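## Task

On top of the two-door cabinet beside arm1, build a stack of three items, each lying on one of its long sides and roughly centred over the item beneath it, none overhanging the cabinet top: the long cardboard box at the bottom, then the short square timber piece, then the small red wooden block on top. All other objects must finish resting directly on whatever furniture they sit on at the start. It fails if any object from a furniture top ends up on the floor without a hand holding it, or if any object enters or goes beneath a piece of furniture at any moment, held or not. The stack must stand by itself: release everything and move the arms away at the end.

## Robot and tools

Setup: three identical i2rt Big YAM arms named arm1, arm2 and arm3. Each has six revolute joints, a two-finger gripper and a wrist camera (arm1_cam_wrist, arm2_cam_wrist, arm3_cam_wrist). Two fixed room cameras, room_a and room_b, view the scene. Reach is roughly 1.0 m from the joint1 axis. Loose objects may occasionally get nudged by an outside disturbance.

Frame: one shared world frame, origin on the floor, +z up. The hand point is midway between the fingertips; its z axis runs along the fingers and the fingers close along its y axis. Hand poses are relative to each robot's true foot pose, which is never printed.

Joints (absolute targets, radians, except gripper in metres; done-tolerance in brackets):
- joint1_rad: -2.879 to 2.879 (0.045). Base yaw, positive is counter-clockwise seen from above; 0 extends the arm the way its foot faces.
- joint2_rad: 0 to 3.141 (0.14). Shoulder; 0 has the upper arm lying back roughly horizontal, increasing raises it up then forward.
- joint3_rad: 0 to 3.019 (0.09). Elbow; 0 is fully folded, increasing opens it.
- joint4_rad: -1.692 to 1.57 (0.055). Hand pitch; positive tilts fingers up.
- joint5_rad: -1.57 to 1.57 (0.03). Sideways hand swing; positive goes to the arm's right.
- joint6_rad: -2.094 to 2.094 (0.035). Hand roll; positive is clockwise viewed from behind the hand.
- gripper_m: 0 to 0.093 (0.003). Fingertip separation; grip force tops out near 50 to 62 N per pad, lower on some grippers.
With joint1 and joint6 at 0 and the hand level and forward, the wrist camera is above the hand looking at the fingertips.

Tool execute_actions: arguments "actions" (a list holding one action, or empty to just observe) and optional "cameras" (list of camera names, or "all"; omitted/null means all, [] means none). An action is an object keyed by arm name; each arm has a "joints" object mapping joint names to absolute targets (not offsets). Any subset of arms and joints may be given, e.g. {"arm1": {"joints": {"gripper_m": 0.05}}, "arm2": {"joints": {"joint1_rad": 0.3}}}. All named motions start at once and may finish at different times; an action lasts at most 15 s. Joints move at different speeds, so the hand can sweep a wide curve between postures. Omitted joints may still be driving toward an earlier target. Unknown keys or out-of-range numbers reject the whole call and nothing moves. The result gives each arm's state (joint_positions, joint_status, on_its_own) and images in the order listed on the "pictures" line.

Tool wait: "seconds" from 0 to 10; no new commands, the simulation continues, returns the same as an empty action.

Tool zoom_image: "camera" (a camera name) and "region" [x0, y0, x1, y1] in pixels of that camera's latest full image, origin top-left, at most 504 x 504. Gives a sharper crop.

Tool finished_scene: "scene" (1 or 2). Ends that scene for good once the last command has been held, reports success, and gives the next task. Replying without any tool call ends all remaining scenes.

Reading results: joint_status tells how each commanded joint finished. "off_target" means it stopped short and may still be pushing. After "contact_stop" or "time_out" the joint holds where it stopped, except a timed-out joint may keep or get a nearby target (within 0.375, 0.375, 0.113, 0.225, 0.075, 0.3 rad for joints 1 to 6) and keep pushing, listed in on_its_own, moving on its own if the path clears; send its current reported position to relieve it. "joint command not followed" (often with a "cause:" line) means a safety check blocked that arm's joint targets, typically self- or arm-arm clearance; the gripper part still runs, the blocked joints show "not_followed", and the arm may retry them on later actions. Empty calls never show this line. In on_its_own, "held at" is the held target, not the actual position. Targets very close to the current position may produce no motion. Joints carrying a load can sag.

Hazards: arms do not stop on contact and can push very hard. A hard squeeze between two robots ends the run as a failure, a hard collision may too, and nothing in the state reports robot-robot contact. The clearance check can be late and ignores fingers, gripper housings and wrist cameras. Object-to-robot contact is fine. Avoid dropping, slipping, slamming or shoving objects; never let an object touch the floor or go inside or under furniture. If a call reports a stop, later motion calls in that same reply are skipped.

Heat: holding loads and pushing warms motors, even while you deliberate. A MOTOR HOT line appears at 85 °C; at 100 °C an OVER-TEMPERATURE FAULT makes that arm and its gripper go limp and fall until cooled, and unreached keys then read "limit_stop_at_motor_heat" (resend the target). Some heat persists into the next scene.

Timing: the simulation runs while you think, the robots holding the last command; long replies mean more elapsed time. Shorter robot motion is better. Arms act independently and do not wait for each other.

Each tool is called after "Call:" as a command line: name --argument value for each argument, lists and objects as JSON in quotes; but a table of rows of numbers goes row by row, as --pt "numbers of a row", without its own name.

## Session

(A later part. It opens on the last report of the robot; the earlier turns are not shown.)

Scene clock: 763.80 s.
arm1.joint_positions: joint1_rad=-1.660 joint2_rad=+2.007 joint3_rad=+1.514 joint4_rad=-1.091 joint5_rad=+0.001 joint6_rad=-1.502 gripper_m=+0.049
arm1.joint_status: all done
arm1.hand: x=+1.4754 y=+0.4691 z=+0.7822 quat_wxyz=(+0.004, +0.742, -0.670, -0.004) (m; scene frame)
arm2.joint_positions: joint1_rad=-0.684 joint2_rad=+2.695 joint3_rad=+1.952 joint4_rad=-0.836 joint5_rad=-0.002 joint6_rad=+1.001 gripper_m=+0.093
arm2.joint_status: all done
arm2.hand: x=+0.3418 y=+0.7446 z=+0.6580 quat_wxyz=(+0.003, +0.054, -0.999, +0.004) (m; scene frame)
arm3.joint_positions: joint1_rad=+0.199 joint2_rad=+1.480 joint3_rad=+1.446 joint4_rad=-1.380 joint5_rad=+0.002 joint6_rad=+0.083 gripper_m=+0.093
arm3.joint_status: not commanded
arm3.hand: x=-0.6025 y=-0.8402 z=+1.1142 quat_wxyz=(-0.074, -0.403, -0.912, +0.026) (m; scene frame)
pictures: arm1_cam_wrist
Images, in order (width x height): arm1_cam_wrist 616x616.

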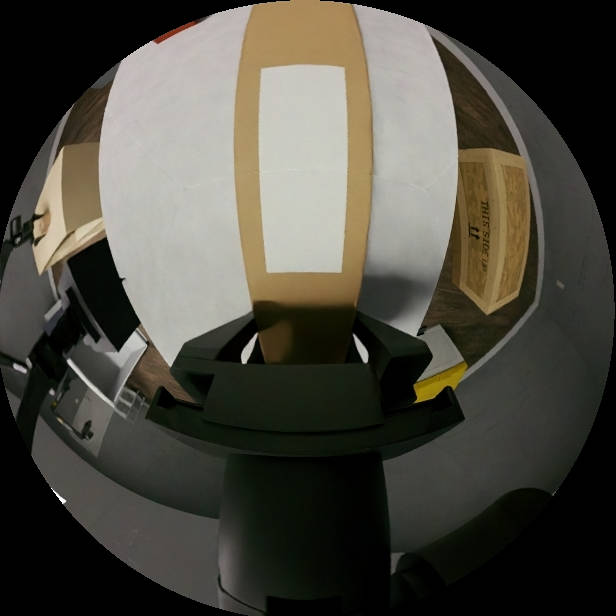

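Call:
execute_actions --actions '[{"arm1":{"joints":{"joint2_rad":2.007,"gripper_m":0.093}},"arm2":{"joints":{"joint2_rad":2.56,"joint4_rad":-0.96}}}]' --cameras '[]'

Call:
execute_actions --actions '[{"arm1":{"joints":{"joint2_rad":1.78,"joint4_rad":-1.19}},"arm2":{"joints":{"joint1_rad":0.5,"joint2_rad":2.1,"joint3_rad":1.7,"joint4_rad":-1.2}}}]' --cameras '["arm1_cam_wrist","room_a","room_b"]'

Scene clock: 777.27 s.
arm1.joint_positions: joint1_rad=-1.660 joint2_rad=+2.007 joint3_rad=+1.514 joint4_rad=-1.090 joint5_rad=+0.001 joint6_rad=-1.502 gripper_m=+0.093
arm1.joint_status: all done
arm1.hand: x=+1.4756 y=+0.4691 z=+0.7821 quat_wxyz=(+0.004, +0.742, -0.670, -0.004) (m; scene frame)
arm2.joint_positions: joint1_rad=-0.684 joint2_rad=+2.552 joint3_rad=+1.952 joint4_rad=-0.953 joint5_rad=-0.002 joint6_rad=+1.001 gripper_m=+0.093
arm2.joint_status: all done
arm2.hand: x=+0.3515 y=+0.7644 z=+0.7522 quat_wxyz=(-0.003, +0.054, -0.999, -0.007) (m; scene frame)
arm3.joint_positions: joint1_rad=+0.199 joint2_rad=+1.480 joint3_rad=+1.446 joint4_rad=-1.380 joint5_rad=+0.002 joint6_rad=+0.083 gripper_m=+0.093
arm3.joint_status: not commanded
arm3.hand: x=-0.6025 y=-0.8402 z=+1.1142 quat_wxyz=(-0.074, -0.403, -0.912, +0.026) (m; scene frame)
pictures: none
No camera images: the call's "cameras" was empty. Leave "cameras" out to get every camera's image.

Scene clock: 778.87 s.
arm1.joint_positions: joint1_rad=-1.660 joint2_rad=+1.776 joint3_rad=+1.514 joint4_rad=-1.181 joint5_rad=+0.001 joint6_rad=-1.502 gripper_m=+0.093
arm1.joint_status: all done
arm1.hand: x=+1.4645 y=+0.4670 z=+0.9086 quat_wxyz=(-0.051, +0.740, -0.669, +0.040) (m; scene frame)
arm2.joint_positions: joint1_rad=+0.512 joint2_rad=+2.085 joint3_rad=+1.698 joint4_rad=-1.193 joint5_rad=-0.003 joint6_rad=+1.001 gripper_m=+0.093
arm2.joint_status: all done
arm2.hand: x=-0.3723 y=+0.6036 z=+0.9669 quat_wxyz=(+0.002, +0.606, -0.795, +0.006) (m; scene frame)
arm3.joint_positions: joint1_rad=+0.199 joint2_rad=+1.480 joint3_rad=+1.446 joint4_rad=-1.380 joint5_rad=+0.002 joint6_rad=+0.083 gripper_m=+0.093
arm3.joint_status: not commanded
arm3.hand: x=-0.6025 y=-0.8402 z=+1.1142 quat_wxyz=(-0.074, -0.403, -0.912, +0.026) (m; scene frame)
pictures: arm1_cam_wrist, room_a, room_b
Images, in order (width x height): arm1_cam_wrist 616x616, room_a 896x504, room_b 896x504.

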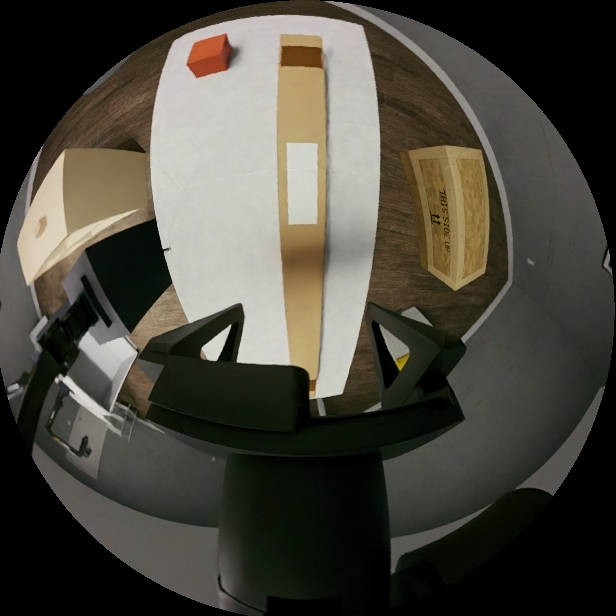

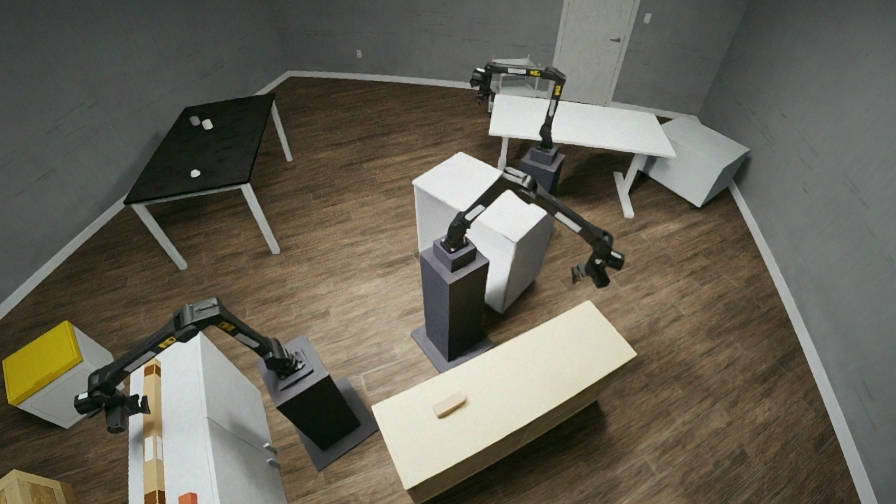

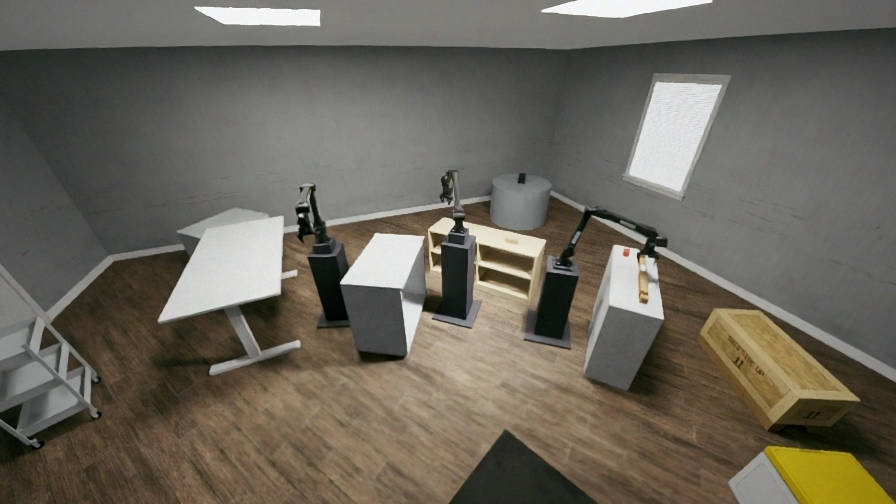

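Call:
zoom_image --camera "arm1_cam_wrist" --region '[150, 10, 450, 420]'

Call:
zoom_image --camera "room_b" --region '[590, 220, 690, 330]'

Region (150, 10, 450, 420) of arm1_cam_wrist's 616x616 image, scaled by 1.229, with more detail than that image has; it fills the left 369 columns of this view, and the rest is white.

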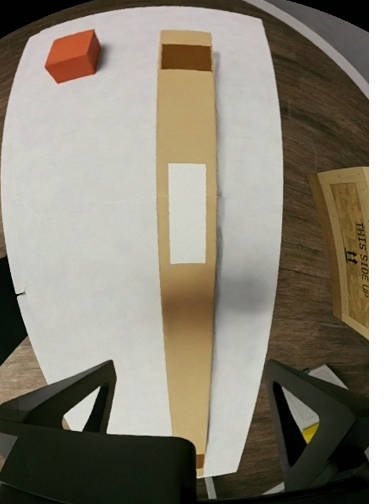

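Region (590, 220, 690, 330) of room_b's 896x504 image, scaled by 4.582, with more detail than that image has; it fills the left 458 columns of this view, and the rest is white.

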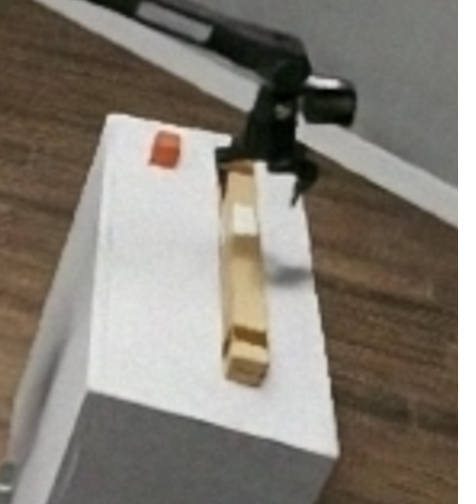

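Call:
execute_actions --actions '[{"arm1":{"joints":{"joint1_rad":0.765,"joint2_rad":1.95,"joint3_rad":1.85,"joint4_rad":-1.3,"joint6_rad":-0.69}}}]' --cameras '[]'

Call:
execute_actions --actions '[{"arm1":{"joints":{"joint2_rad":2.285,"joint3_rad":1.82,"joint4_rad":-1.063}}}]' --cameras '["arm1_cam_wrist"]'

Scene clock: 807.80 s.
arm1.joint_positions: joint1_rad=+0.774 joint2_rad=+1.981 joint3_rad=+1.816 joint4_rad=-1.291 joint5_rad=+0.000 joint6_rad=-0.706 gripper_m=+0.093
arm1.joint_status: all done
arm1.hand: x=+0.3572 y=+0.6997 z=+0.9060 quat_wxyz=(-0.034, +0.995, +0.084, -0.046) (m; scene frame)
arm2.joint_positions: joint1_rad=+0.512 joint2_rad=+2.085 joint3_rad=+1.698 joint4_rad=-1.193 joint5_rad=-0.003 joint6_rad=+1.001 gripper_m=+0.093
arm2.joint_status: not commanded
arm2.hand: x=-0.3723 y=+0.6036 z=+0.9669 quat_wxyz=(+0.002, +0.606, -0.795, +0.006) (m; scene frame)
arm3.joint_positions: joint1_rad=+0.199 joint2_rad=+1.480 joint3_rad=+1.446 joint4_rad=-1.380 joint5_rad=+0.002 joint6_rad=+0.083 gripper_m=+0.093
arm3.joint_status: not commanded
arm3.hand: x=-0.6025 y=-0.8402 z=+1.1142 quat_wxyz=(-0.074, -0.403, -0.912, +0.026) (m; scene frame)
pictures: none
No camera images: the call's "cameras" was empty. Leave "cameras" out to get every camera's image.

Scene clock: 809.27 s.
arm1.joint_positions: joint1_rad=+0.774 joint2_rad=+2.300 joint3_rad=+1.803 joint4_rad=-1.073 joint5_rad=+0.000 joint6_rad=-0.705 gripper_m=+0.093
arm1.joint_status: all done
arm1.hand: x=+0.3399 y=+0.7106 z=+0.7015 quat_wxyz=(-0.001, +0.996, +0.084, +0.001) (m; scene frame)
arm2.joint_positions: joint1_rad=+0.512 joint2_rad=+2.085 joint3_rad=+1.698 joint4_rad=-1.193 joint5_rad=-0.003 joint6_rad=+1.001 gripper_m=+0.093
arm2.joint_status: not commanded
arm2.hand: x=-0.3723 y=+0.6036 z=+0.9669 quat_wxyz=(+0.002, +0.606, -0.795, +0.006) (m; scene frame)
arm3.joint_positions: joint1_rad=+0.199 joint2_rad=+1.480 joint3_rad=+1.446 joint4_rad=-1.380 joint5_rad=+0.002 joint6_rad=+0.083 gripper_m=+0.093
arm3.joint_status: not commanded
arm3.hand: x=-0.6025 y=-0.8402 z=+1.1142 quat_wxyz=(-0.074, -0.403, -0.912, +0.026) (m; scene frame)
pictures: arm1_cam_wrist
Images, in order (width x height): arm1_cam_wrist 616x616.

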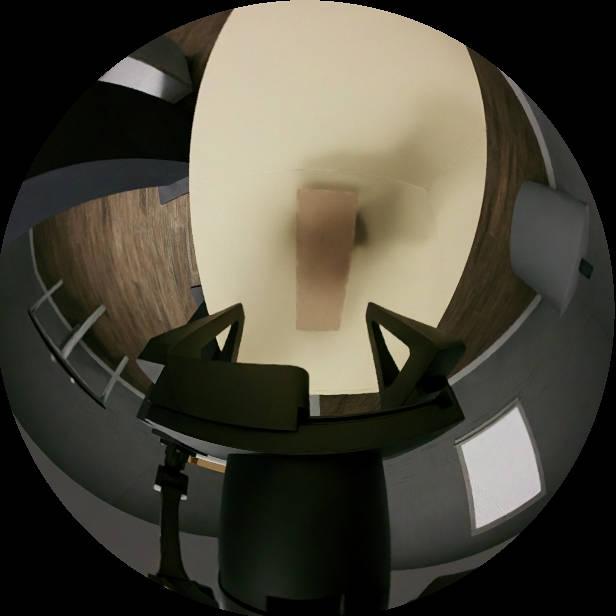

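Call:
execute_actions --actions '[{"arm1":{"joints":{"joint1_rad":0.755,"joint2_rad":2.428,"joint3_rad":1.91,"joint4_rad":-0.997,"joint6_rad":-0.673}}}]' --cameras '["arm1_cam_wrist"]'

Scene clock: 818.67 s.
arm1.joint_positions: joint1_rad=+0.765 joint2_rad=+2.442 joint3_rad=+1.874 joint4_rad=-1.003 joint5_rad=+0.000 joint6_rad=-0.689 gripper_m=+0.093
arm1.joint_status: all done
arm1.hand: x=+0.3288 y=+0.7245 z=+0.6333 quat_wxyz=(-0.001, +0.997, +0.071, +0.001) (m; scene frame)
arm2.joint_positions: joint1_rad=+0.512 joint2_rad=+2.085 joint3_rad=+1.698 joint4_rad=-1.193 joint5_rad=-0.003 joint6_rad=+1.001 gripper_m=+0.093
arm2.joint_status: not commanded
arm2.hand: x=-0.3723 y=+0.6036 z=+0.9669 quat_wxyz=(+0.002, +0.606, -0.795, +0.006) (m; scene frame)
arm3.joint_positions: joint1_rad=+0.199 joint2_rad=+1.480 joint3_rad=+1.446 joint4_rad=-1.380 joint5_rad=+0.002 joint6_rad=+0.083 gripper_m=+0.093
arm3.joint_status: not commanded
arm3.hand: x=-0.6025 y=-0.8402 z=+1.1142 quat_wxyz=(-0.074, -0.403, -0.912, +0.026) (m; scene frame)
pictures: arm1_cam_wrist
Images, in order (width x height): arm1_cam_wrist 616x616.

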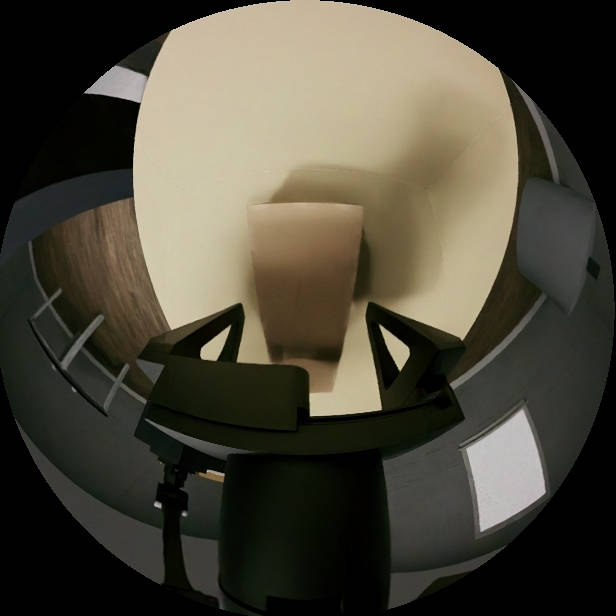

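Call:
execute_actions --actions '[{"arm1":{"joints":{"gripper_m":0.025}}}]' --cameras '[]'

Call:
execute_actions --actions '[{"arm1":{"joints":{"joint2_rad":1.95,"joint3_rad":1.80,"joint4_rad":-1.40}}}]' --cameras '[]'

Call:
execute_actions --actions '[{"arm1":{"joints":{"joint1_rad":-1.635,"joint2_rad":1.885,"joint3_rad":1.645,"joint4_rad":-1.305,"joint6_rad":-1.50}}}]' --cameras '["arm1_cam_wrist","room_b"]'

Scene clock: 830.17 s.
arm1.joint_positions: joint1_rad=+0.765 joint2_rad=+2.442 joint3_rad=+1.874 joint4_rad=-1.003 joint5_rad=+0.000 joint6_rad=-0.688 gripper_m=+0.046
arm1.joint_status: gripper_m off_target (ended at +0.046, target +0.025)
arm1.hand: x=+0.3288 y=+0.7245 z=+0.6333 quat_wxyz=(-0.001, +0.997, +0.071, +0.001) (m; scene frame)
arm2.joint_positions: joint1_rad=+0.512 joint2_rad=+2.085 joint3_rad=+1.698 joint4_rad=-1.193 joint5_rad=-0.003 joint6_rad=+1.001 gripper_m=+0.093
arm2.joint_status: not commanded
arm2.hand: x=-0.3723 y=+0.6036 z=+0.9669 quat_wxyz=(+0.002, +0.606, -0.795, +0.006) (m; scene frame)
arm3.joint_positions: joint1_rad=+0.199 joint2_rad=+1.480 joint3_rad=+1.446 joint4_rad=-1.380 joint5_rad=+0.002 joint6_rad=+0.083 gripper_m=+0.093
arm3.joint_status: not commanded
arm3.hand: x=-0.6025 y=-0.8402 z=+1.1142 quat_wxyz=(-0.074, -0.403, -0.912, +0.026) (m; scene frame)
pictures: none
No camera images: the call's "cameras" was empty. Leave "cameras" out to get every camera's image.

Scene clock: 831.90 s.
arm1.joint_positions: joint1_rad=+0.765 joint2_rad=+1.973 joint3_rad=+1.781 joint4_rad=-1.392 joint5_rad=+0.000 joint6_rad=-0.688 gripper_m=+0.046
arm1.joint_status: all done
arm1.hand: x=+0.3907 y=+0.6862 z=+0.8958 quat_wxyz=(+0.003, +0.997, +0.071, +0.007) (m; scene frame)
arm2.joint_positions: joint1_rad=+0.512 joint2_rad=+2.085 joint3_rad=+1.698 joint4_rad=-1.193 joint5_rad=-0.003 joint6_rad=+1.001 gripper_m=+0.093
arm2.joint_status: not commanded
arm2.hand: x=-0.3723 y=+0.6036 z=+0.9669 quat_wxyz=(+0.002, +0.606, -0.795, +0.006) (m; scene frame)
arm3.joint_positions: joint1_rad=+0.199 joint2_rad=+1.480 joint3_rad=+1.446 joint4_rad=-1.380 joint5_rad=+0.002 joint6_rad=+0.083 gripper_m=+0.093
arm3.joint_status: not commanded
arm3.hand: x=-0.6025 y=-0.8402 z=+1.1142 quat_wxyz=(-0.074, -0.403, -0.912, +0.026) (m; scene frame)
pictures: none
No camera images: the call's "cameras" was empty. Leave "cameras" out to get every camera's image.

Scene clock: 834.20 s.
arm1.joint_positions: joint1_rad=-1.645 joint2_rad=+1.912 joint3_rad=+1.649 joint4_rad=-1.302 joint5_rad=+0.001 joint6_rad=-1.484 gripper_m=+0.046
arm1.joint_status: all done
arm1.hand: x=+1.4796 y=+0.4782 z=+0.8834 quat_wxyz=(-0.003, +0.741, -0.672, +0.002) (m; scene frame)
arm2.joint_positions: joint1_rad=+0.512 joint2_rad=+2.085 joint3_rad=+1.698 joint4_rad=-1.193 joint5_rad=-0.003 joint6_rad=+1.001 gripper_m=+0.093
arm2.joint_status: not commanded
arm2.hand: x=-0.3723 y=+0.6036 z=+0.9669 quat_wxyz=(+0.002, +0.606, -0.795, +0.006) (m; scene frame)
arm3.joint_positions: joint1_rad=+0.199 joint2_rad=+1.480 joint3_rad=+1.446 joint4_rad=-1.380 joint5_rad=+0.002 joint6_rad=+0.083 gripper_m=+0.093
arm3.joint_status: not commanded
arm3.hand: x=-0.6025 y=-0.8402 z=+1.1142 quat_wxyz=(-0.074, -0.403, -0.912, +0.026) (m; scene frame)
pictures: arm1_cam_wrist, room_b
Images, in order (width x height): arm1_cam_wrist 616x616, room_b 896x504.

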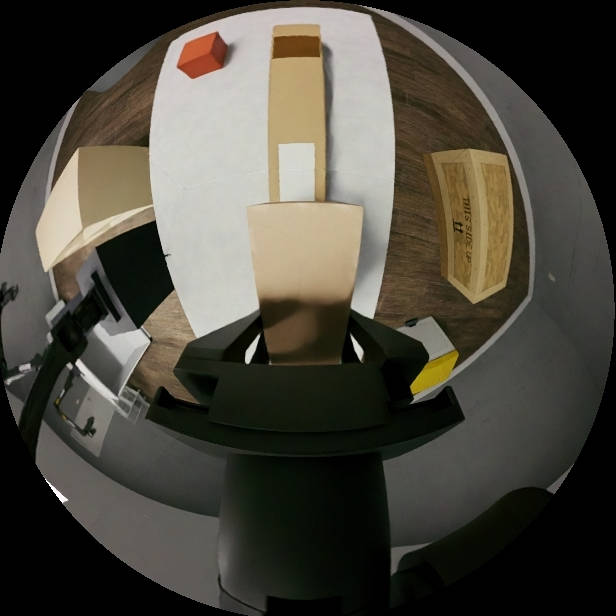

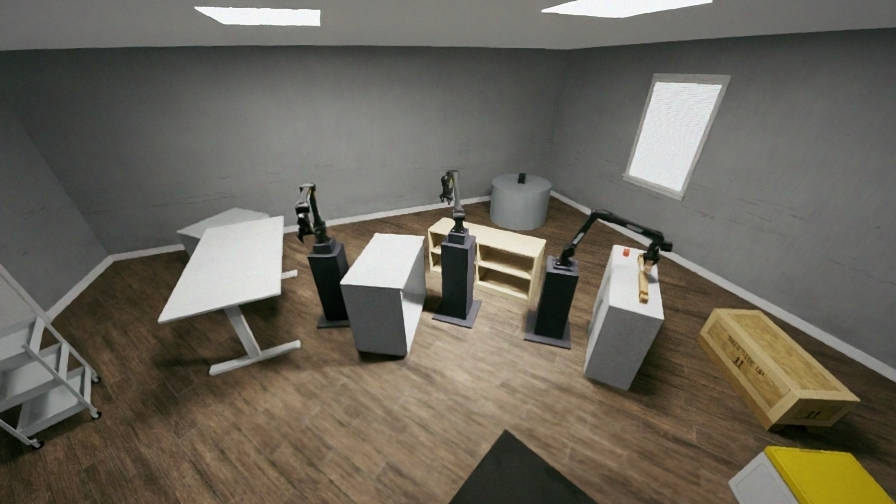

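Call:
execute_actions --actions '[{"arm1":{"joints":{"joint2_rad":1.935,"joint3_rad":1.575,"joint4_rad":-1.207}}}]' --cameras '["arm1_cam_wrist"]'

Scene clock: 841.83 s.
arm1.joint_positions: joint1_rad=-1.645 joint2_rad=+1.946 joint3_rad=+1.574 joint4_rad=-1.218 joint5_rad=+0.001 joint6_rad=-1.484 gripper_m=+0.046
arm1.joint_status: all done
arm1.hand: x=+1.4721 y=+0.4769 z=+0.8369 quat_wxyz=(+0.007, +0.741, -0.672, -0.006) (m; scene frame)
arm2.joint_positions: joint1_rad=+0.512 joint2_rad=+2.085 joint3_rad=+1.698 joint4_rad=-1.193 joint5_rad=-0.003 joint6_rad=+1.001 gripper_m=+0.093
arm2.joint_status: not commanded
arm2.hand: x=-0.3723 y=+0.6036 z=+0.9669 quat_wxyz=(+0.002, +0.606, -0.795, +0.006) (m; scene frame)
arm3.joint_positions: joint1_rad=+0.199 joint2_rad=+1.480 joint3_rad=+1.446 joint4_rad=-1.380 joint5_rad=+0.002 joint6_rad=+0.083 gripper_m=+0.093
arm3.joint_status: not commanded
arm3.hand: x=-0.6025 y=-0.8402 z=+1.1142 quat_wxyz=(-0.074, -0.403, -0.912, +0.026) (m; scene frame)
pictures: arm1_cam_wrist
Images, in order (width x height): arm1_cam_wrist 616x616.

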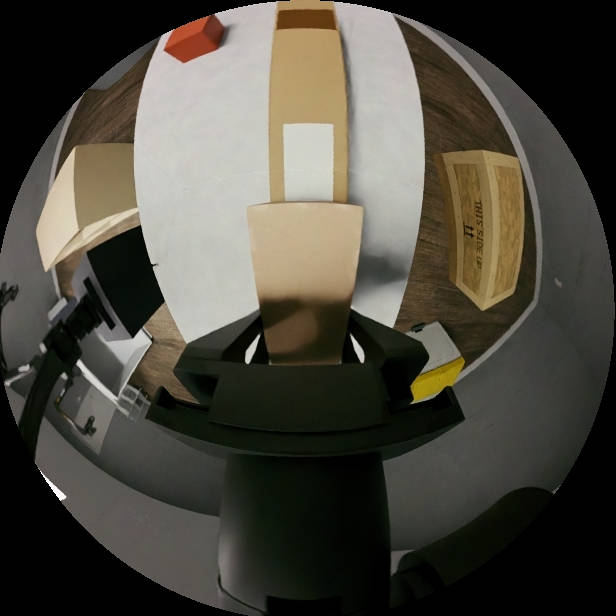

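Call:
execute_actions --actions '[{"arm1":{"joints":{"joint2_rad":1.96,"joint4_rad":-1.193}}}]' --cameras '["arm1_cam_wrist"]'

Scene clock: 847.57 s.
arm1.joint_positions: joint1_rad=-1.645 joint2_rad=+1.951 joint3_rad=+1.574 joint4_rad=-1.203 joint5_rad=+0.001 joint6_rad=-1.485 gripper_m=+0.046
arm1.joint_status: all done
arm1.hand: x=+1.4753 y=+0.4775 z=+0.8345 quat_wxyz=(+0.003, +0.741, -0.671, -0.002) (m; scene frame)
arm2.joint_positions: joint1_rad=+0.512 joint2_rad=+2.085 joint3_rad=+1.698 joint4_rad=-1.193 joint5_rad=-0.003 joint6_rad=+1.001 gripper_m=+0.093
arm2.joint_status: not commanded
arm2.hand: x=-0.3723 y=+0.6036 z=+0.9669 quat_wxyz=(+0.002, +0.606, -0.795, +0.006) (m; scene frame)
arm3.joint_positions: joint1_rad=+0.199 joint2_rad=+1.480 joint3_rad=+1.446 joint4_rad=-1.380 joint5_rad=+0.002 joint6_rad=+0.083 gripper_m=+0.093
arm3.joint_status: not commanded
arm3.hand: x=-0.6025 y=-0.8402 z=+1.1142 quat_wxyz=(-0.074, -0.403, -0.912, +0.026) (m; scene frame)
pictures: arm1_cam_wrist
Images, in order (width x height): arm1_cam_wrist 616x616.

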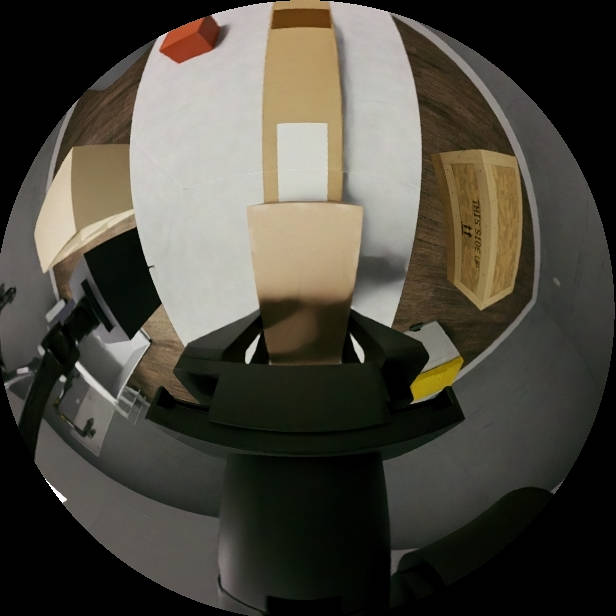

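Call:
execute_actions --actions '[{"arm1":{"joints":{"joint2_rad":1.951,"gripper_m":0.093}}}]' --cameras '[]'

Call:
execute_actions --actions '[{"arm1":{"joints":{"joint2_rad":1.83,"joint4_rad":-1.25}}}]' --cameras '["arm1_cam_wrist"]'

Call:
execute_actions --actions '[{"arm1":{"joints":{"joint1_rad":-1.05,"joint2_rad":1.90,"joint3_rad":1.70,"joint4_rad":-1.32,"joint6_rad":-0.897}}}]' --cameras '["arm1_cam_wrist","room_b"]'

Scene clock: 862.53 s.
arm1.joint_positions: joint1_rad=-1.645 joint2_rad=+1.951 joint3_rad=+1.574 joint4_rad=-1.203 joint5_rad=+0.001 joint6_rad=-1.485 gripper_m=+0.093
arm1.joint_status: all done
arm1.hand: x=+1.4753 y=+0.4775 z=+0.8345 quat_wxyz=(+0.003, +0.741, -0.671, -0.002) (m; scene frame)
arm2.joint_positions: joint1_rad=+0.512 joint2_rad=+2.085 joint3_rad=+1.698 joint4_rad=-1.193 joint5_rad=-0.003 joint6_rad=+1.001 gripper_m=+0.093
arm2.joint_status: not commanded
arm2.hand: x=-0.3723 y=+0.6036 z=+0.9669 quat_wxyz=(+0.002, +0.606, -0.795, +0.006) (m; scene frame)
arm3.joint_positions: joint1_rad=+0.199 joint2_rad=+1.480 joint3_rad=+1.446 joint4_rad=-1.380 joint5_rad=+0.002 joint6_rad=+0.083 gripper_m=+0.093
arm3.joint_status: not commanded
arm3.hand: x=-0.6025 y=-0.8402 z=+1.1142 quat_wxyz=(-0.074, -0.403, -0.912, +0.026) (m; scene frame)
pictures: none
No camera images: the call's "cameras" was empty. Leave "cameras" out to get every camera's image.

Scene clock: 863.53 s.
arm1.joint_positions: joint1_rad=-1.645 joint2_rad=+1.824 joint3_rad=+1.574 joint4_rad=-1.241 joint5_rad=+0.001 joint6_rad=-1.485 gripper_m=+0.093
arm1.joint_status: all done
arm1.hand: x=+1.4692 y=+0.4762 z=+0.9046 quat_wxyz=(-0.033, +0.740, -0.671, +0.025) (m; scene frame)
arm2.joint_positions: joint1_rad=+0.512 joint2_rad=+2.085 joint3_rad=+1.698 joint4_rad=-1.193 joint5_rad=-0.003 joint6_rad=+1.001 gripper_m=+0.093
arm2.joint_status: not commanded
arm2.hand: x=-0.3723 y=+0.6036 z=+0.9669 quat_wxyz=(+0.002, +0.606, -0.795, +0.006) (m; scene frame)
arm3.joint_positions: joint1_rad=+0.199 joint2_rad=+1.480 joint3_rad=+1.446 joint4_rad=-1.380 joint5_rad=+0.002 joint6_rad=+0.083 gripper_m=+0.093
arm3.joint_status: not commanded
arm3.hand: x=-0.6025 y=-0.8402 z=+1.1142 quat_wxyz=(-0.074, -0.403, -0.912, +0.026) (m; scene frame)
pictures: arm1_cam_wrist
Images, in order (width x height): arm1_cam_wrist 616x616.

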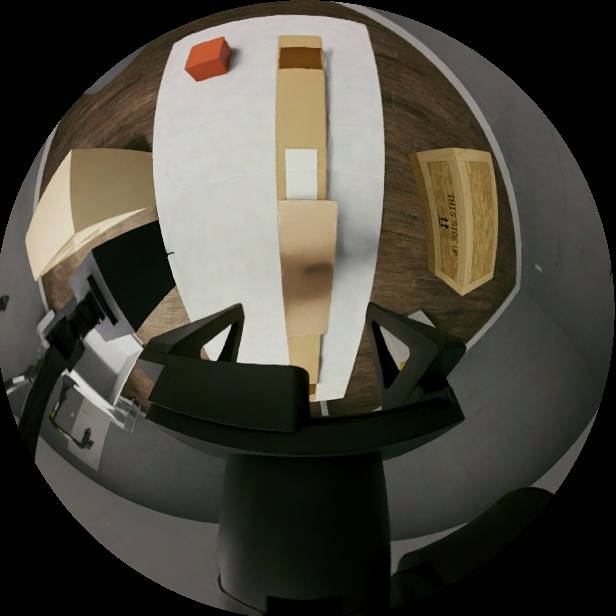

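Scene clock: 865.10 s.
arm1.joint_positions: joint1_rad=-1.048 joint2_rad=+1.909 joint3_rad=+1.649 joint4_rad=-1.311 joint5_rad=-0.001 joint6_rad=-0.914 gripper_m=+0.093
arm1.joint_status: all done
arm1.hand: x=+1.3189 y=+0.7811 z=+0.8856 quat_wxyz=(-0.002, +0.750, -0.661, +0.000) (m; scene frame)
arm2.joint_positions: joint1_rad=+0.512 joint2_rad=+2.085 joint3_rad=+1.698 joint4_rad=-1.193 joint5_rad=-0.003 joint6_rad=+1.001 gripper_m=+0.093
arm2.joint_status: not commanded
arm2.hand: x=-0.3723 y=+0.6036 z=+0.9669 quat_wxyz=(+0.002, +0.606, -0.795, +0.006) (m; scene frame)
arm3.joint_positions: joint1_rad=+0.199 joint2_rad=+1.480 joint3_rad=+1.446 joint4_rad=-1.380 joint5_rad=+0.002 joint6_rad=+0.083 gripper_m=+0.093
arm3.joint_status: not commanded
arm3.hand: x=-0.6025 y=-0.8402 z=+1.1142 quat_wxyz=(-0.074, -0.403, -0.912, +0.026) (m; scene frame)
pictures: arm1_cam_wrist, room_b
Images, in order (width x height): arm1_cam_wrist 616x616, room_b 896x504.

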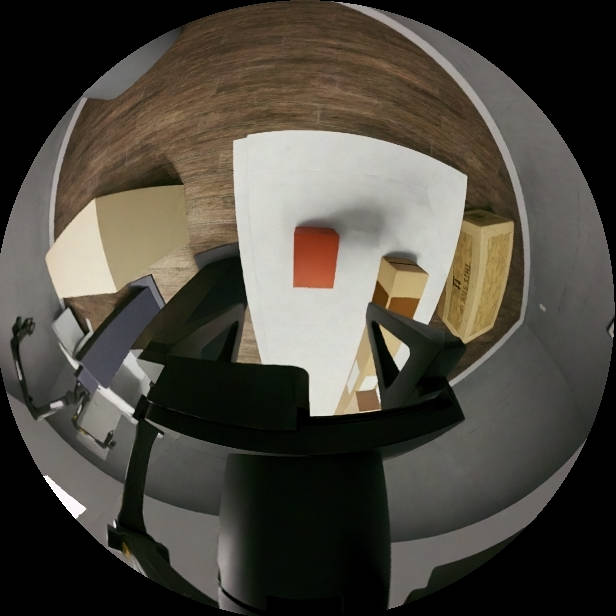

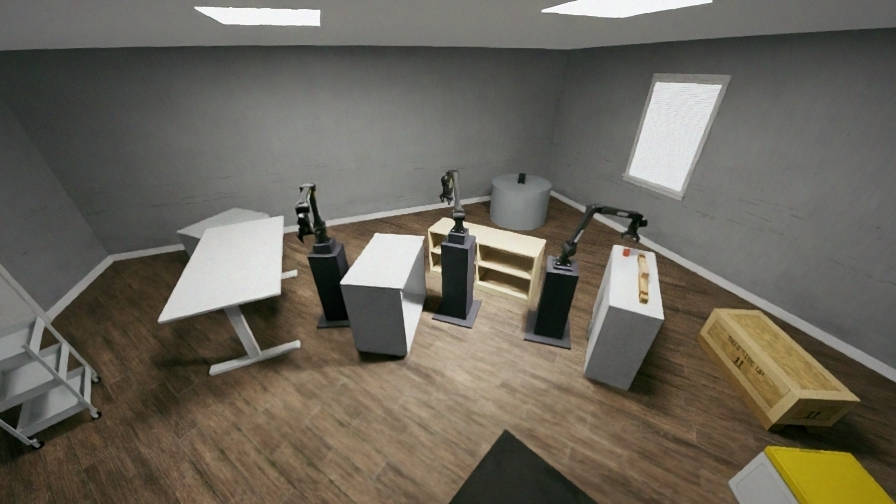

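Call:
execute_actions --actions '[{"arm1":{"joints":{"joint2_rad":2.012,"joint3_rad":1.578,"joint4_rad":-1.109}}}]' --cameras '["arm1_cam_wrist"]'

Scene clock: 873.67 s.
arm1.joint_positions: joint1_rad=-1.048 joint2_rad=+2.035 joint3_rad=+1.573 joint4_rad=-1.121 joint5_rad=-0.001 joint6_rad=-0.913 gripper_m=+0.093
arm1.joint_status: all done
arm1.hand: x=+1.3265 y=+0.7886 z=+0.7870 quat_wxyz=(+0.004, +0.750, -0.662, -0.001) (m; scene frame)
arm2.joint_positions: joint1_rad=+0.512 joint2_rad=+2.085 joint3_rad=+1.698 joint4_rad=-1.193 joint5_rad=-0.003 joint6_rad=+1.001 gripper_m=+0.093
arm2.joint_status: not commanded
arm2.hand: x=-0.3723 y=+0.6036 z=+0.9669 quat_wxyz=(+0.002, +0.606, -0.795, +0.006) (m; scene frame)
arm3.joint_positions: joint1_rad=+0.199 joint2_rad=+1.480 joint3_rad=+1.446 joint4_rad=-1.380 joint5_rad=+0.002 joint6_rad=+0.083 gripper_m=+0.093
arm3.joint_status: not commanded
arm3.hand: x=-0.6025 y=-0.8402 z=+1.1142 quat_wxyz=(-0.074, -0.403, -0.912, +0.026) (m; scene frame)
pictures: arm1_cam_wrist
Images, in order (width x height): arm1_cam_wrist 616x616.

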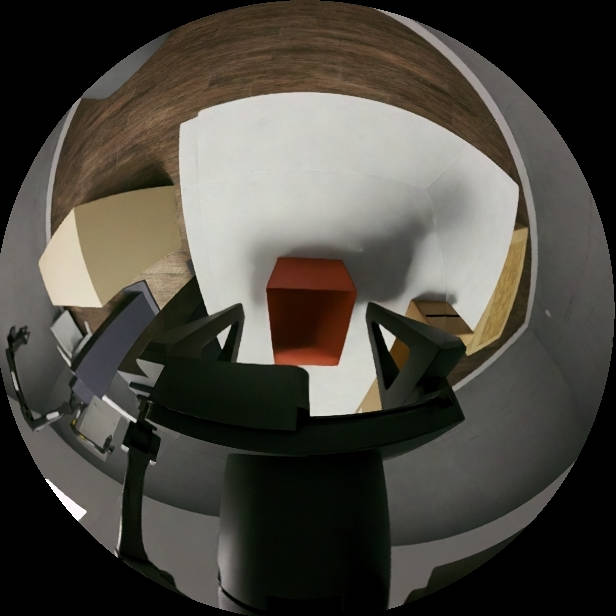

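Call:
execute_actions --actions '[{"arm1":{"joints":{"gripper_m":0.025}}}]' --cameras '[]'

Call:
execute_actions --actions '[{"arm1":{"joints":{"joint2_rad":1.865,"joint3_rad":1.775,"joint4_rad":-1.425}}}]' --cameras '[]'

Scene clock: 882.40 s.
arm1.joint_positions: joint1_rad=-1.048 joint2_rad=+2.035 joint3_rad=+1.573 joint4_rad=-1.119 joint5_rad=+0.000 joint6_rad=-0.912 gripper_m=+0.045
arm1.joint_status: gripper_m off_target (ended at +0.045, target +0.025)
arm1.hand: x=+1.3268 y=+0.7888 z=+0.7870 quat_wxyz=(+0.004, +0.749, -0.662, +0.000) (m; scene frame)
arm2.joint_positions: joint1_rad=+0.512 joint2_rad=+2.085 joint3_rad=+1.698 joint4_rad=-1.193 joint5_rad=-0.003 joint6_rad=+1.001 gripper_m=+0.093
arm2.joint_status: not commanded
arm2.hand: x=-0.3723 y=+0.6036 z=+0.9669 quat_wxyz=(+0.002, +0.606, -0.795, +0.006) (m; scene frame)
arm3.joint_positions: joint1_rad=+0.199 joint2_rad=+1.480 joint3_rad=+1.446 joint4_rad=-1.380 joint5_rad=+0.002 joint6_rad=+0.083 gripper_m=+0.093
arm3.joint_status: not commanded
arm3.hand: x=-0.6025 y=-0.8402 z=+1.1142 quat_wxyz=(-0.074, -0.403, -0.912, +0.026) (m; scene frame)
pictures: none
No camera images: the call's "cameras" was empty. Leave "cameras" out to get every camera's image.

Scene clock: 883.73 s.
arm1.joint_positions: joint1_rad=-1.048 joint2_rad=+1.866 joint3_rad=+1.740 joint4_rad=-1.417 joint5_rad=+0.000 joint6_rad=-0.912 gripper_m=+0.045
arm1.joint_status: all done
arm1.hand: x=+1.3202 y=+0.7823 z=+0.9432 quat_wxyz=(-0.015, +0.749, -0.662, +0.001) (m; scene frame)
arm2.joint_positions: joint1_rad=+0.512 joint2_rad=+2.085 joint3_rad=+1.698 joint4_rad=-1.193 joint5_rad=-0.003 joint6_rad=+1.001 gripper_m=+0.093
arm2.joint_status: not commanded
arm2.hand: x=-0.3723 y=+0.6036 z=+0.9669 quat_wxyz=(+0.002, +0.606, -0.795, +0.006) (m; scene frame)
arm3.joint_positions: joint1_rad=+0.199 joint2_rad=+1.480 joint3_rad=+1.446 joint4_rad=-1.380 joint5_rad=+0.002 joint6_rad=+0.083 gripper_m=+0.093
arm3.joint_status: not commanded
arm3.hand: x=-0.6025 y=-0.8402 z=+1.1142 quat_wxyz=(-0.074, -0.403, -0.912, +0.026) (m; scene frame)
pictures: none
No camera images: the call's "cameras" was empty. Leave "cameras" out to get every camera's image.

Call:
execute_actions --actions '[{"arm1":{"joints":{"joint1_rad":-1.632,"joint3_rad":1.70,"joint4_rad":-1.39,"joint6_rad":-1.487}}}]' --cameras '["arm1_cam_wrist"]'

Scene clock: 888.80 s.
arm1.joint_positions: joint1_rad=-1.634 joint2_rad=+1.870 joint3_rad=+1.702 joint4_rad=-1.395 joint5_rad=+0.002 joint6_rad=-1.471 gripper_m=+0.045
arm1.joint_status: all done
arm1.hand: x=+1.4727 y=+0.4834 z=+0.9267 quat_wxyz=(-0.004, +0.740, -0.672, +0.003) (m; scene frame)
arm2.joint_positions: joint1_rad=+0.512 joint2_rad=+2.085 joint3_rad=+1.698 joint4_rad=-1.193 joint5_rad=-0.003 joint6_rad=+1.001 gripper_m=+0.093
arm2.joint_status: not commanded
arm2.hand: x=-0.3723 y=+0.6036 z=+0.9669 quat_wxyz=(+0.002, +0.606, -0.795, +0.006) (m; scene frame)
arm3.joint_positions: joint1_rad=+0.199 joint2_rad=+1.480 joint3_rad=+1.446 joint4_rad=-1.380 joint5_rad=+0.002 joint6_rad=+0.083 gripper_m=+0.093
arm3.joint_status: not commanded
arm3.hand: x=-0.6025 y=-0.8402 z=+1.1142 quat_wxyz=(-0.074, -0.403, -0.912, +0.026) (m; scene frame)
pictures: arm1_cam_wrist
Images, in order (width x height): arm1_cam_wrist 616x616.

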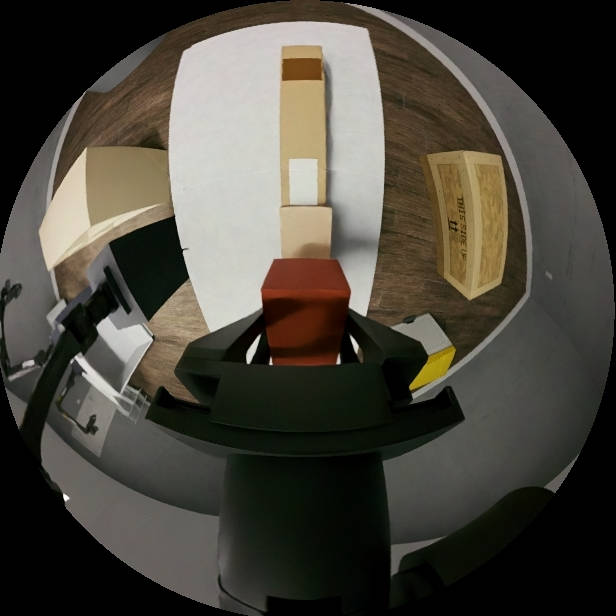

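Call:
execute_actions --actions '[{"arm1":{"joints":{"joint2_rad":1.895,"joint3_rad":1.648,"joint4_rad":-1.302}}}]' --cameras '["arm1_cam_wrist"]'

Scene clock: 894.87 s.
arm1.joint_positions: joint1_rad=-1.634 joint2_rad=+1.901 joint3_rad=+1.649 joint4_rad=-1.313 joint5_rad=+0.002 joint6_rad=-1.471 gripper_m=+0.045
arm1.joint_status: all done
arm1.hand: x=+1.4759 y=+0.4841 z=+0.8897 quat_wxyz=(-0.003, +0.740, -0.672, +0.003) (m; scene frame)
arm2.joint_positions: joint1_rad=+0.512 joint2_rad=+2.085 joint3_rad=+1.698 joint4_rad=-1.193 joint5_rad=-0.003 joint6_rad=+1.001 gripper_m=+0.093
arm2.joint_status: not commanded
arm2.hand: x=-0.3723 y=+0.6036 z=+0.9669 quat_wxyz=(+0.002, +0.606, -0.795, +0.006) (m; scene frame)
arm3.joint_positions: joint1_rad=+0.199 joint2_rad=+1.480 joint3_rad=+1.446 joint4_rad=-1.380 joint5_rad=+0.002 joint6_rad=+0.083 gripper_m=+0.093
arm3.joint_status: not commanded
arm3.hand: x=-0.6025 y=-0.8402 z=+1.1142 quat_wxyz=(-0.074, -0.403, -0.912, +0.026) (m; scene frame)
pictures: arm1_cam_wrist
Images, in order (width x height): arm1_cam_wrist 616x616.

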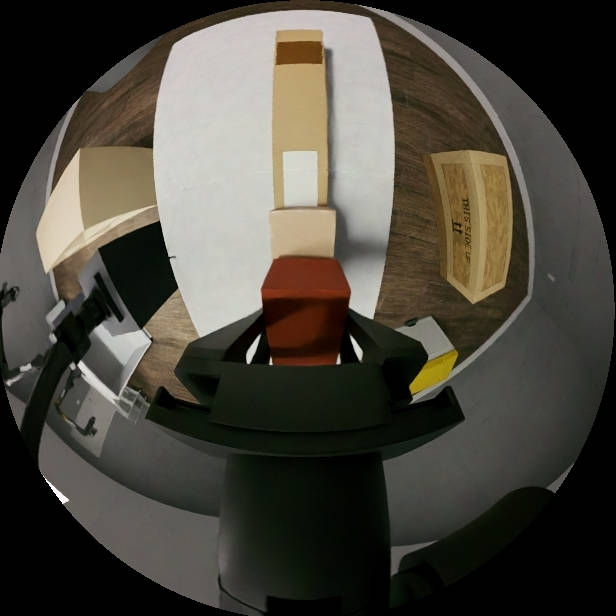

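Call:
execute_actions --actions '[{"arm1":{"joints":{"joint2_rad":1.925}}}]' --cameras '["arm1_cam_wrist"]'

Scene clock: 899.87 s.
arm1.joint_positions: joint1_rad=-1.634 joint2_rad=+1.913 joint3_rad=+1.649 joint4_rad=-1.311 joint5_rad=+0.002 joint6_rad=-1.471 gripper_m=+0.045
arm1.joint_status: all done
arm1.hand: x=+1.4765 y=+0.4842 z=+0.8827 quat_wxyz=(+0.001, +0.740, -0.672, +0.000) (m; scene frame)
arm2.joint_positions: joint1_rad=+0.512 joint2_rad=+2.085 joint3_rad=+1.698 joint4_rad=-1.193 joint5_rad=-0.003 joint6_rad=+1.001 gripper_m=+0.093
arm2.joint_status: not commanded
arm2.hand: x=-0.3723 y=+0.6036 z=+0.9669 quat_wxyz=(+0.002, +0.606, -0.795, +0.006) (m; scene frame)
arm3.joint_positions: joint1_rad=+0.199 joint2_rad=+1.480 joint3_rad=+1.446 joint4_rad=-1.380 joint5_rad=+0.002 joint6_rad=+0.083 gripper_m=+0.093
arm3.joint_status: not commanded
arm3.hand: x=-0.6025 y=-0.8402 z=+1.1142 quat_wxyz=(-0.074, -0.403, -0.912, +0.026) (m; scene frame)
pictures: arm1_cam_wrist
Images, in order (width x height): arm1_cam_wrist 616x616.

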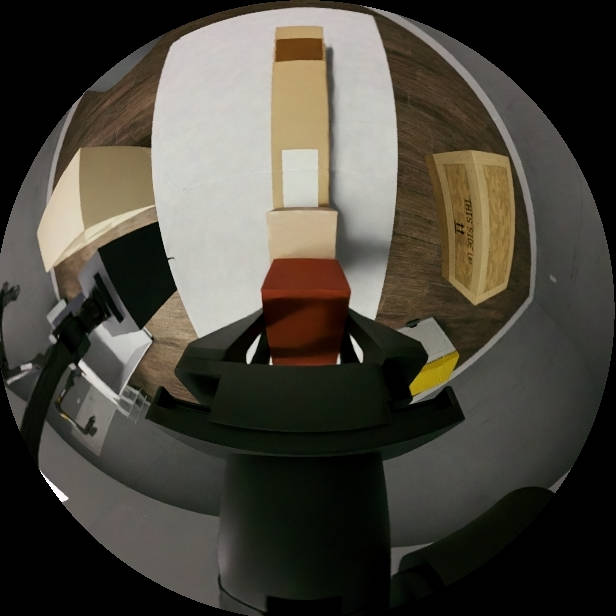

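The block is seated on the timber, so I'll release it and retract arm1.

Call:
execute_actions --actions '[{"arm1":{"joints":{"joint2_rad":1.913,"gripper_m":0.093}}}]' --cameras '[]'

Call:
execute_actions --actions '[{"arm1":{"joints":{"joint2_rad":1.25}},"arm2":{"joints":{"joint2_rad":1.5}}}]'

Scene clock: 904.57 s.
arm1.joint_positions: joint1_rad=-1.634 joint2_rad=+1.913 joint3_rad=+1.649 joint4_rad=-1.311 joint5_rad=+0.002 joint6_rad=-1.472 gripper_m=+0.093
arm1.joint_status: all done
arm1.hand: x=+1.4765 y=+0.4842 z=+0.8827 quat_wxyz=(+0.001, +0.741, -0.672, +0.000) (m; scene frame)
arm2.joint_positions: joint1_rad=+0.512 joint2_rad=+2.085 joint3_rad=+1.698 joint4_rad=-1.193 joint5_rad=-0.003 joint6_rad=+1.001 gripper_m=+0.093
arm2.joint_status: not commanded
arm2.hand: x=-0.3723 y=+0.6036 z=+0.9669 quat_wxyz=(+0.002, +0.606, -0.795, +0.006) (m; scene frame)
arm3.joint_positions: joint1_rad=+0.199 joint2_rad=+1.480 joint3_rad=+1.446 joint4_rad=-1.380 joint5_rad=+0.002 joint6_rad=+0.083 gripper_m=+0.093
arm3.joint_status: not commanded
arm3.hand: x=-0.6025 y=-0.8402 z=+1.1142 quat_wxyz=(-0.074, -0.403, -0.912, +0.026) (m; scene frame)
pictures: none
No camera images: the call's "cameras" was empty. Leave "cameras" out to get every camera's image.

Scene clock: 906.37 s.
arm1.joint_positions: joint1_rad=-1.634 joint2_rad=+1.265 joint3_rad=+1.638 joint4_rad=-1.309 joint5_rad=+0.002 joint6_rad=-1.472 gripper_m=+0.093
arm1.joint_status: all done
arm1.hand: x=+1.3713 y=+0.4628 z=+1.2173 quat_wxyz=(-0.252, +0.703, -0.638, +0.187) (m; scene frame)
arm2.joint_positions: joint1_rad=+0.512 joint2_rad=+1.503 joint3_rad=+1.691 joint4_rad=-1.194 joint5_rad=-0.003 joint6_rad=+1.001 gripper_m=+0.093
arm2.joint_status: all done
arm2.hand: x=-0.3402 y=+0.5690 z=+1.3060 quat_wxyz=(+0.025, +0.583, -0.764, -0.276) (m; scene frame)
arm3.joint_positions: joint1_rad=+0.199 joint2_rad=+1.480 joint3_rad=+1.446 joint4_rad=-1.380 joint5_rad=+0.002 joint6_rad=+0.083 gripper_m=+0.093
arm3.joint_status: not commanded
arm3.hand: x=-0.6025 y=-0.8402 z=+1.1142 quat_wxyz=(-0.074, -0.403, -0.912, +0.026) (m; scene frame)
pictures: arm1_cam_wrist, arm2_cam_wrist, arm3_cam_wrist, room_a, room_b
Images, in order (width x height): arm1_cam_wrist 616x616, arm2_cam_wrist 616x616, arm3_cam_wrist 616x616, room_a 896x504, room_b 896x504.

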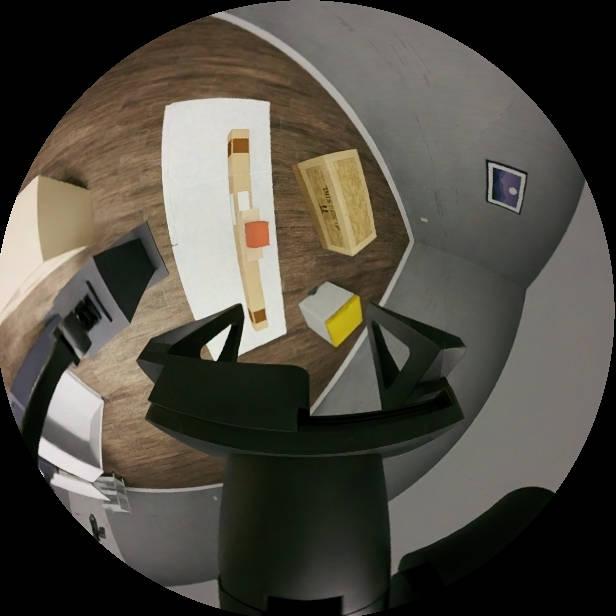

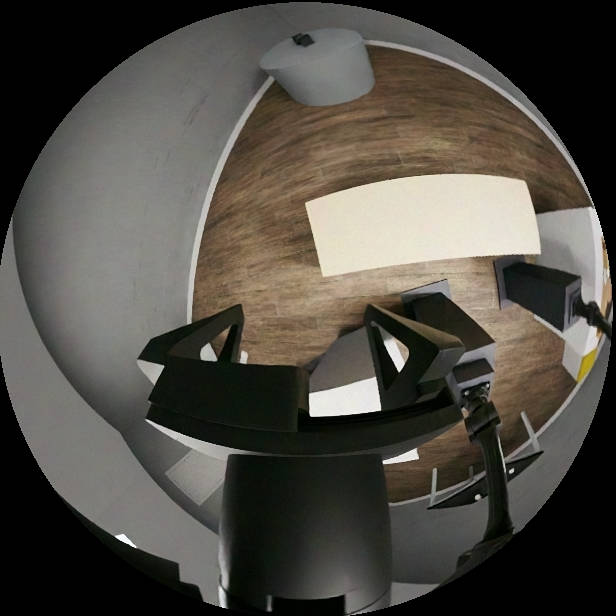

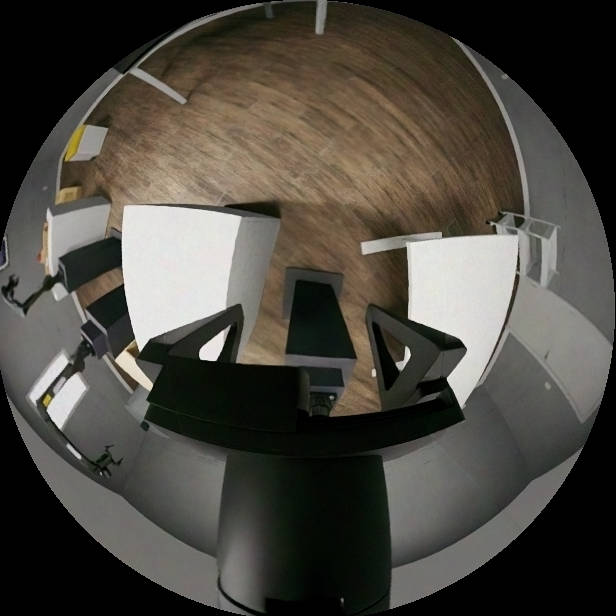

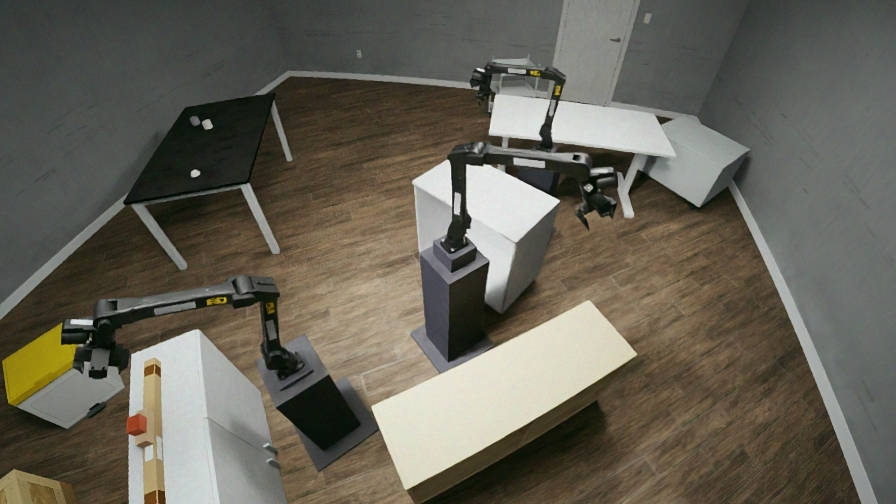

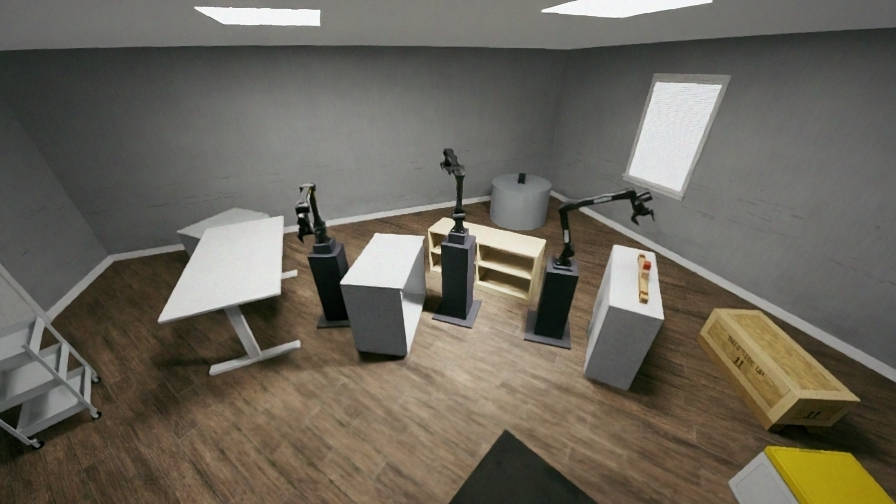

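Call:
zoom_image --camera "arm1_cam_wrist" --region '[150, 90, 330, 360]'

Call:
zoom_image --camera "room_a" --region '[90, 340, 250, 504]'

Region (150, 90, 330, 360) of arm1_cam_wrist's 616x616 image, scaled by 1.867, with more detail than that image has.

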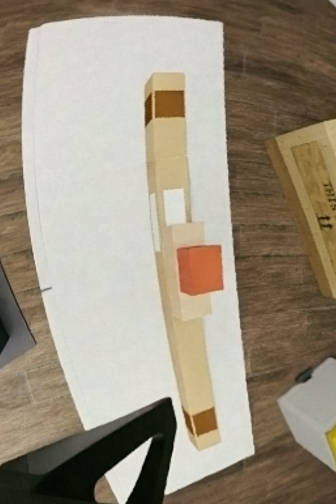

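Region (90, 340, 250, 504) of room_a's 896x504 image, scaled by 3.073, with more detail than that image has; it fills the left 492 columns of this view, and the rest is white.

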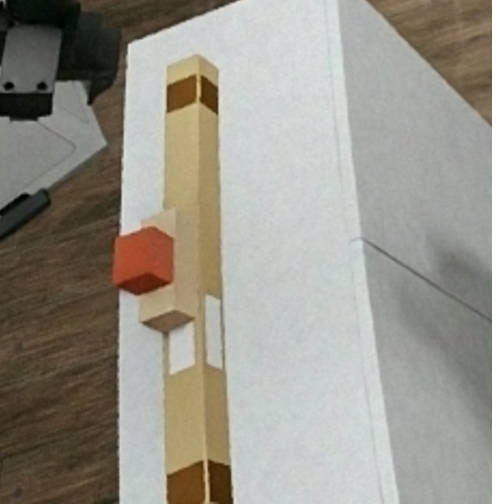

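Call:
finished_scene --scene 1

The scene is finished: the task was done.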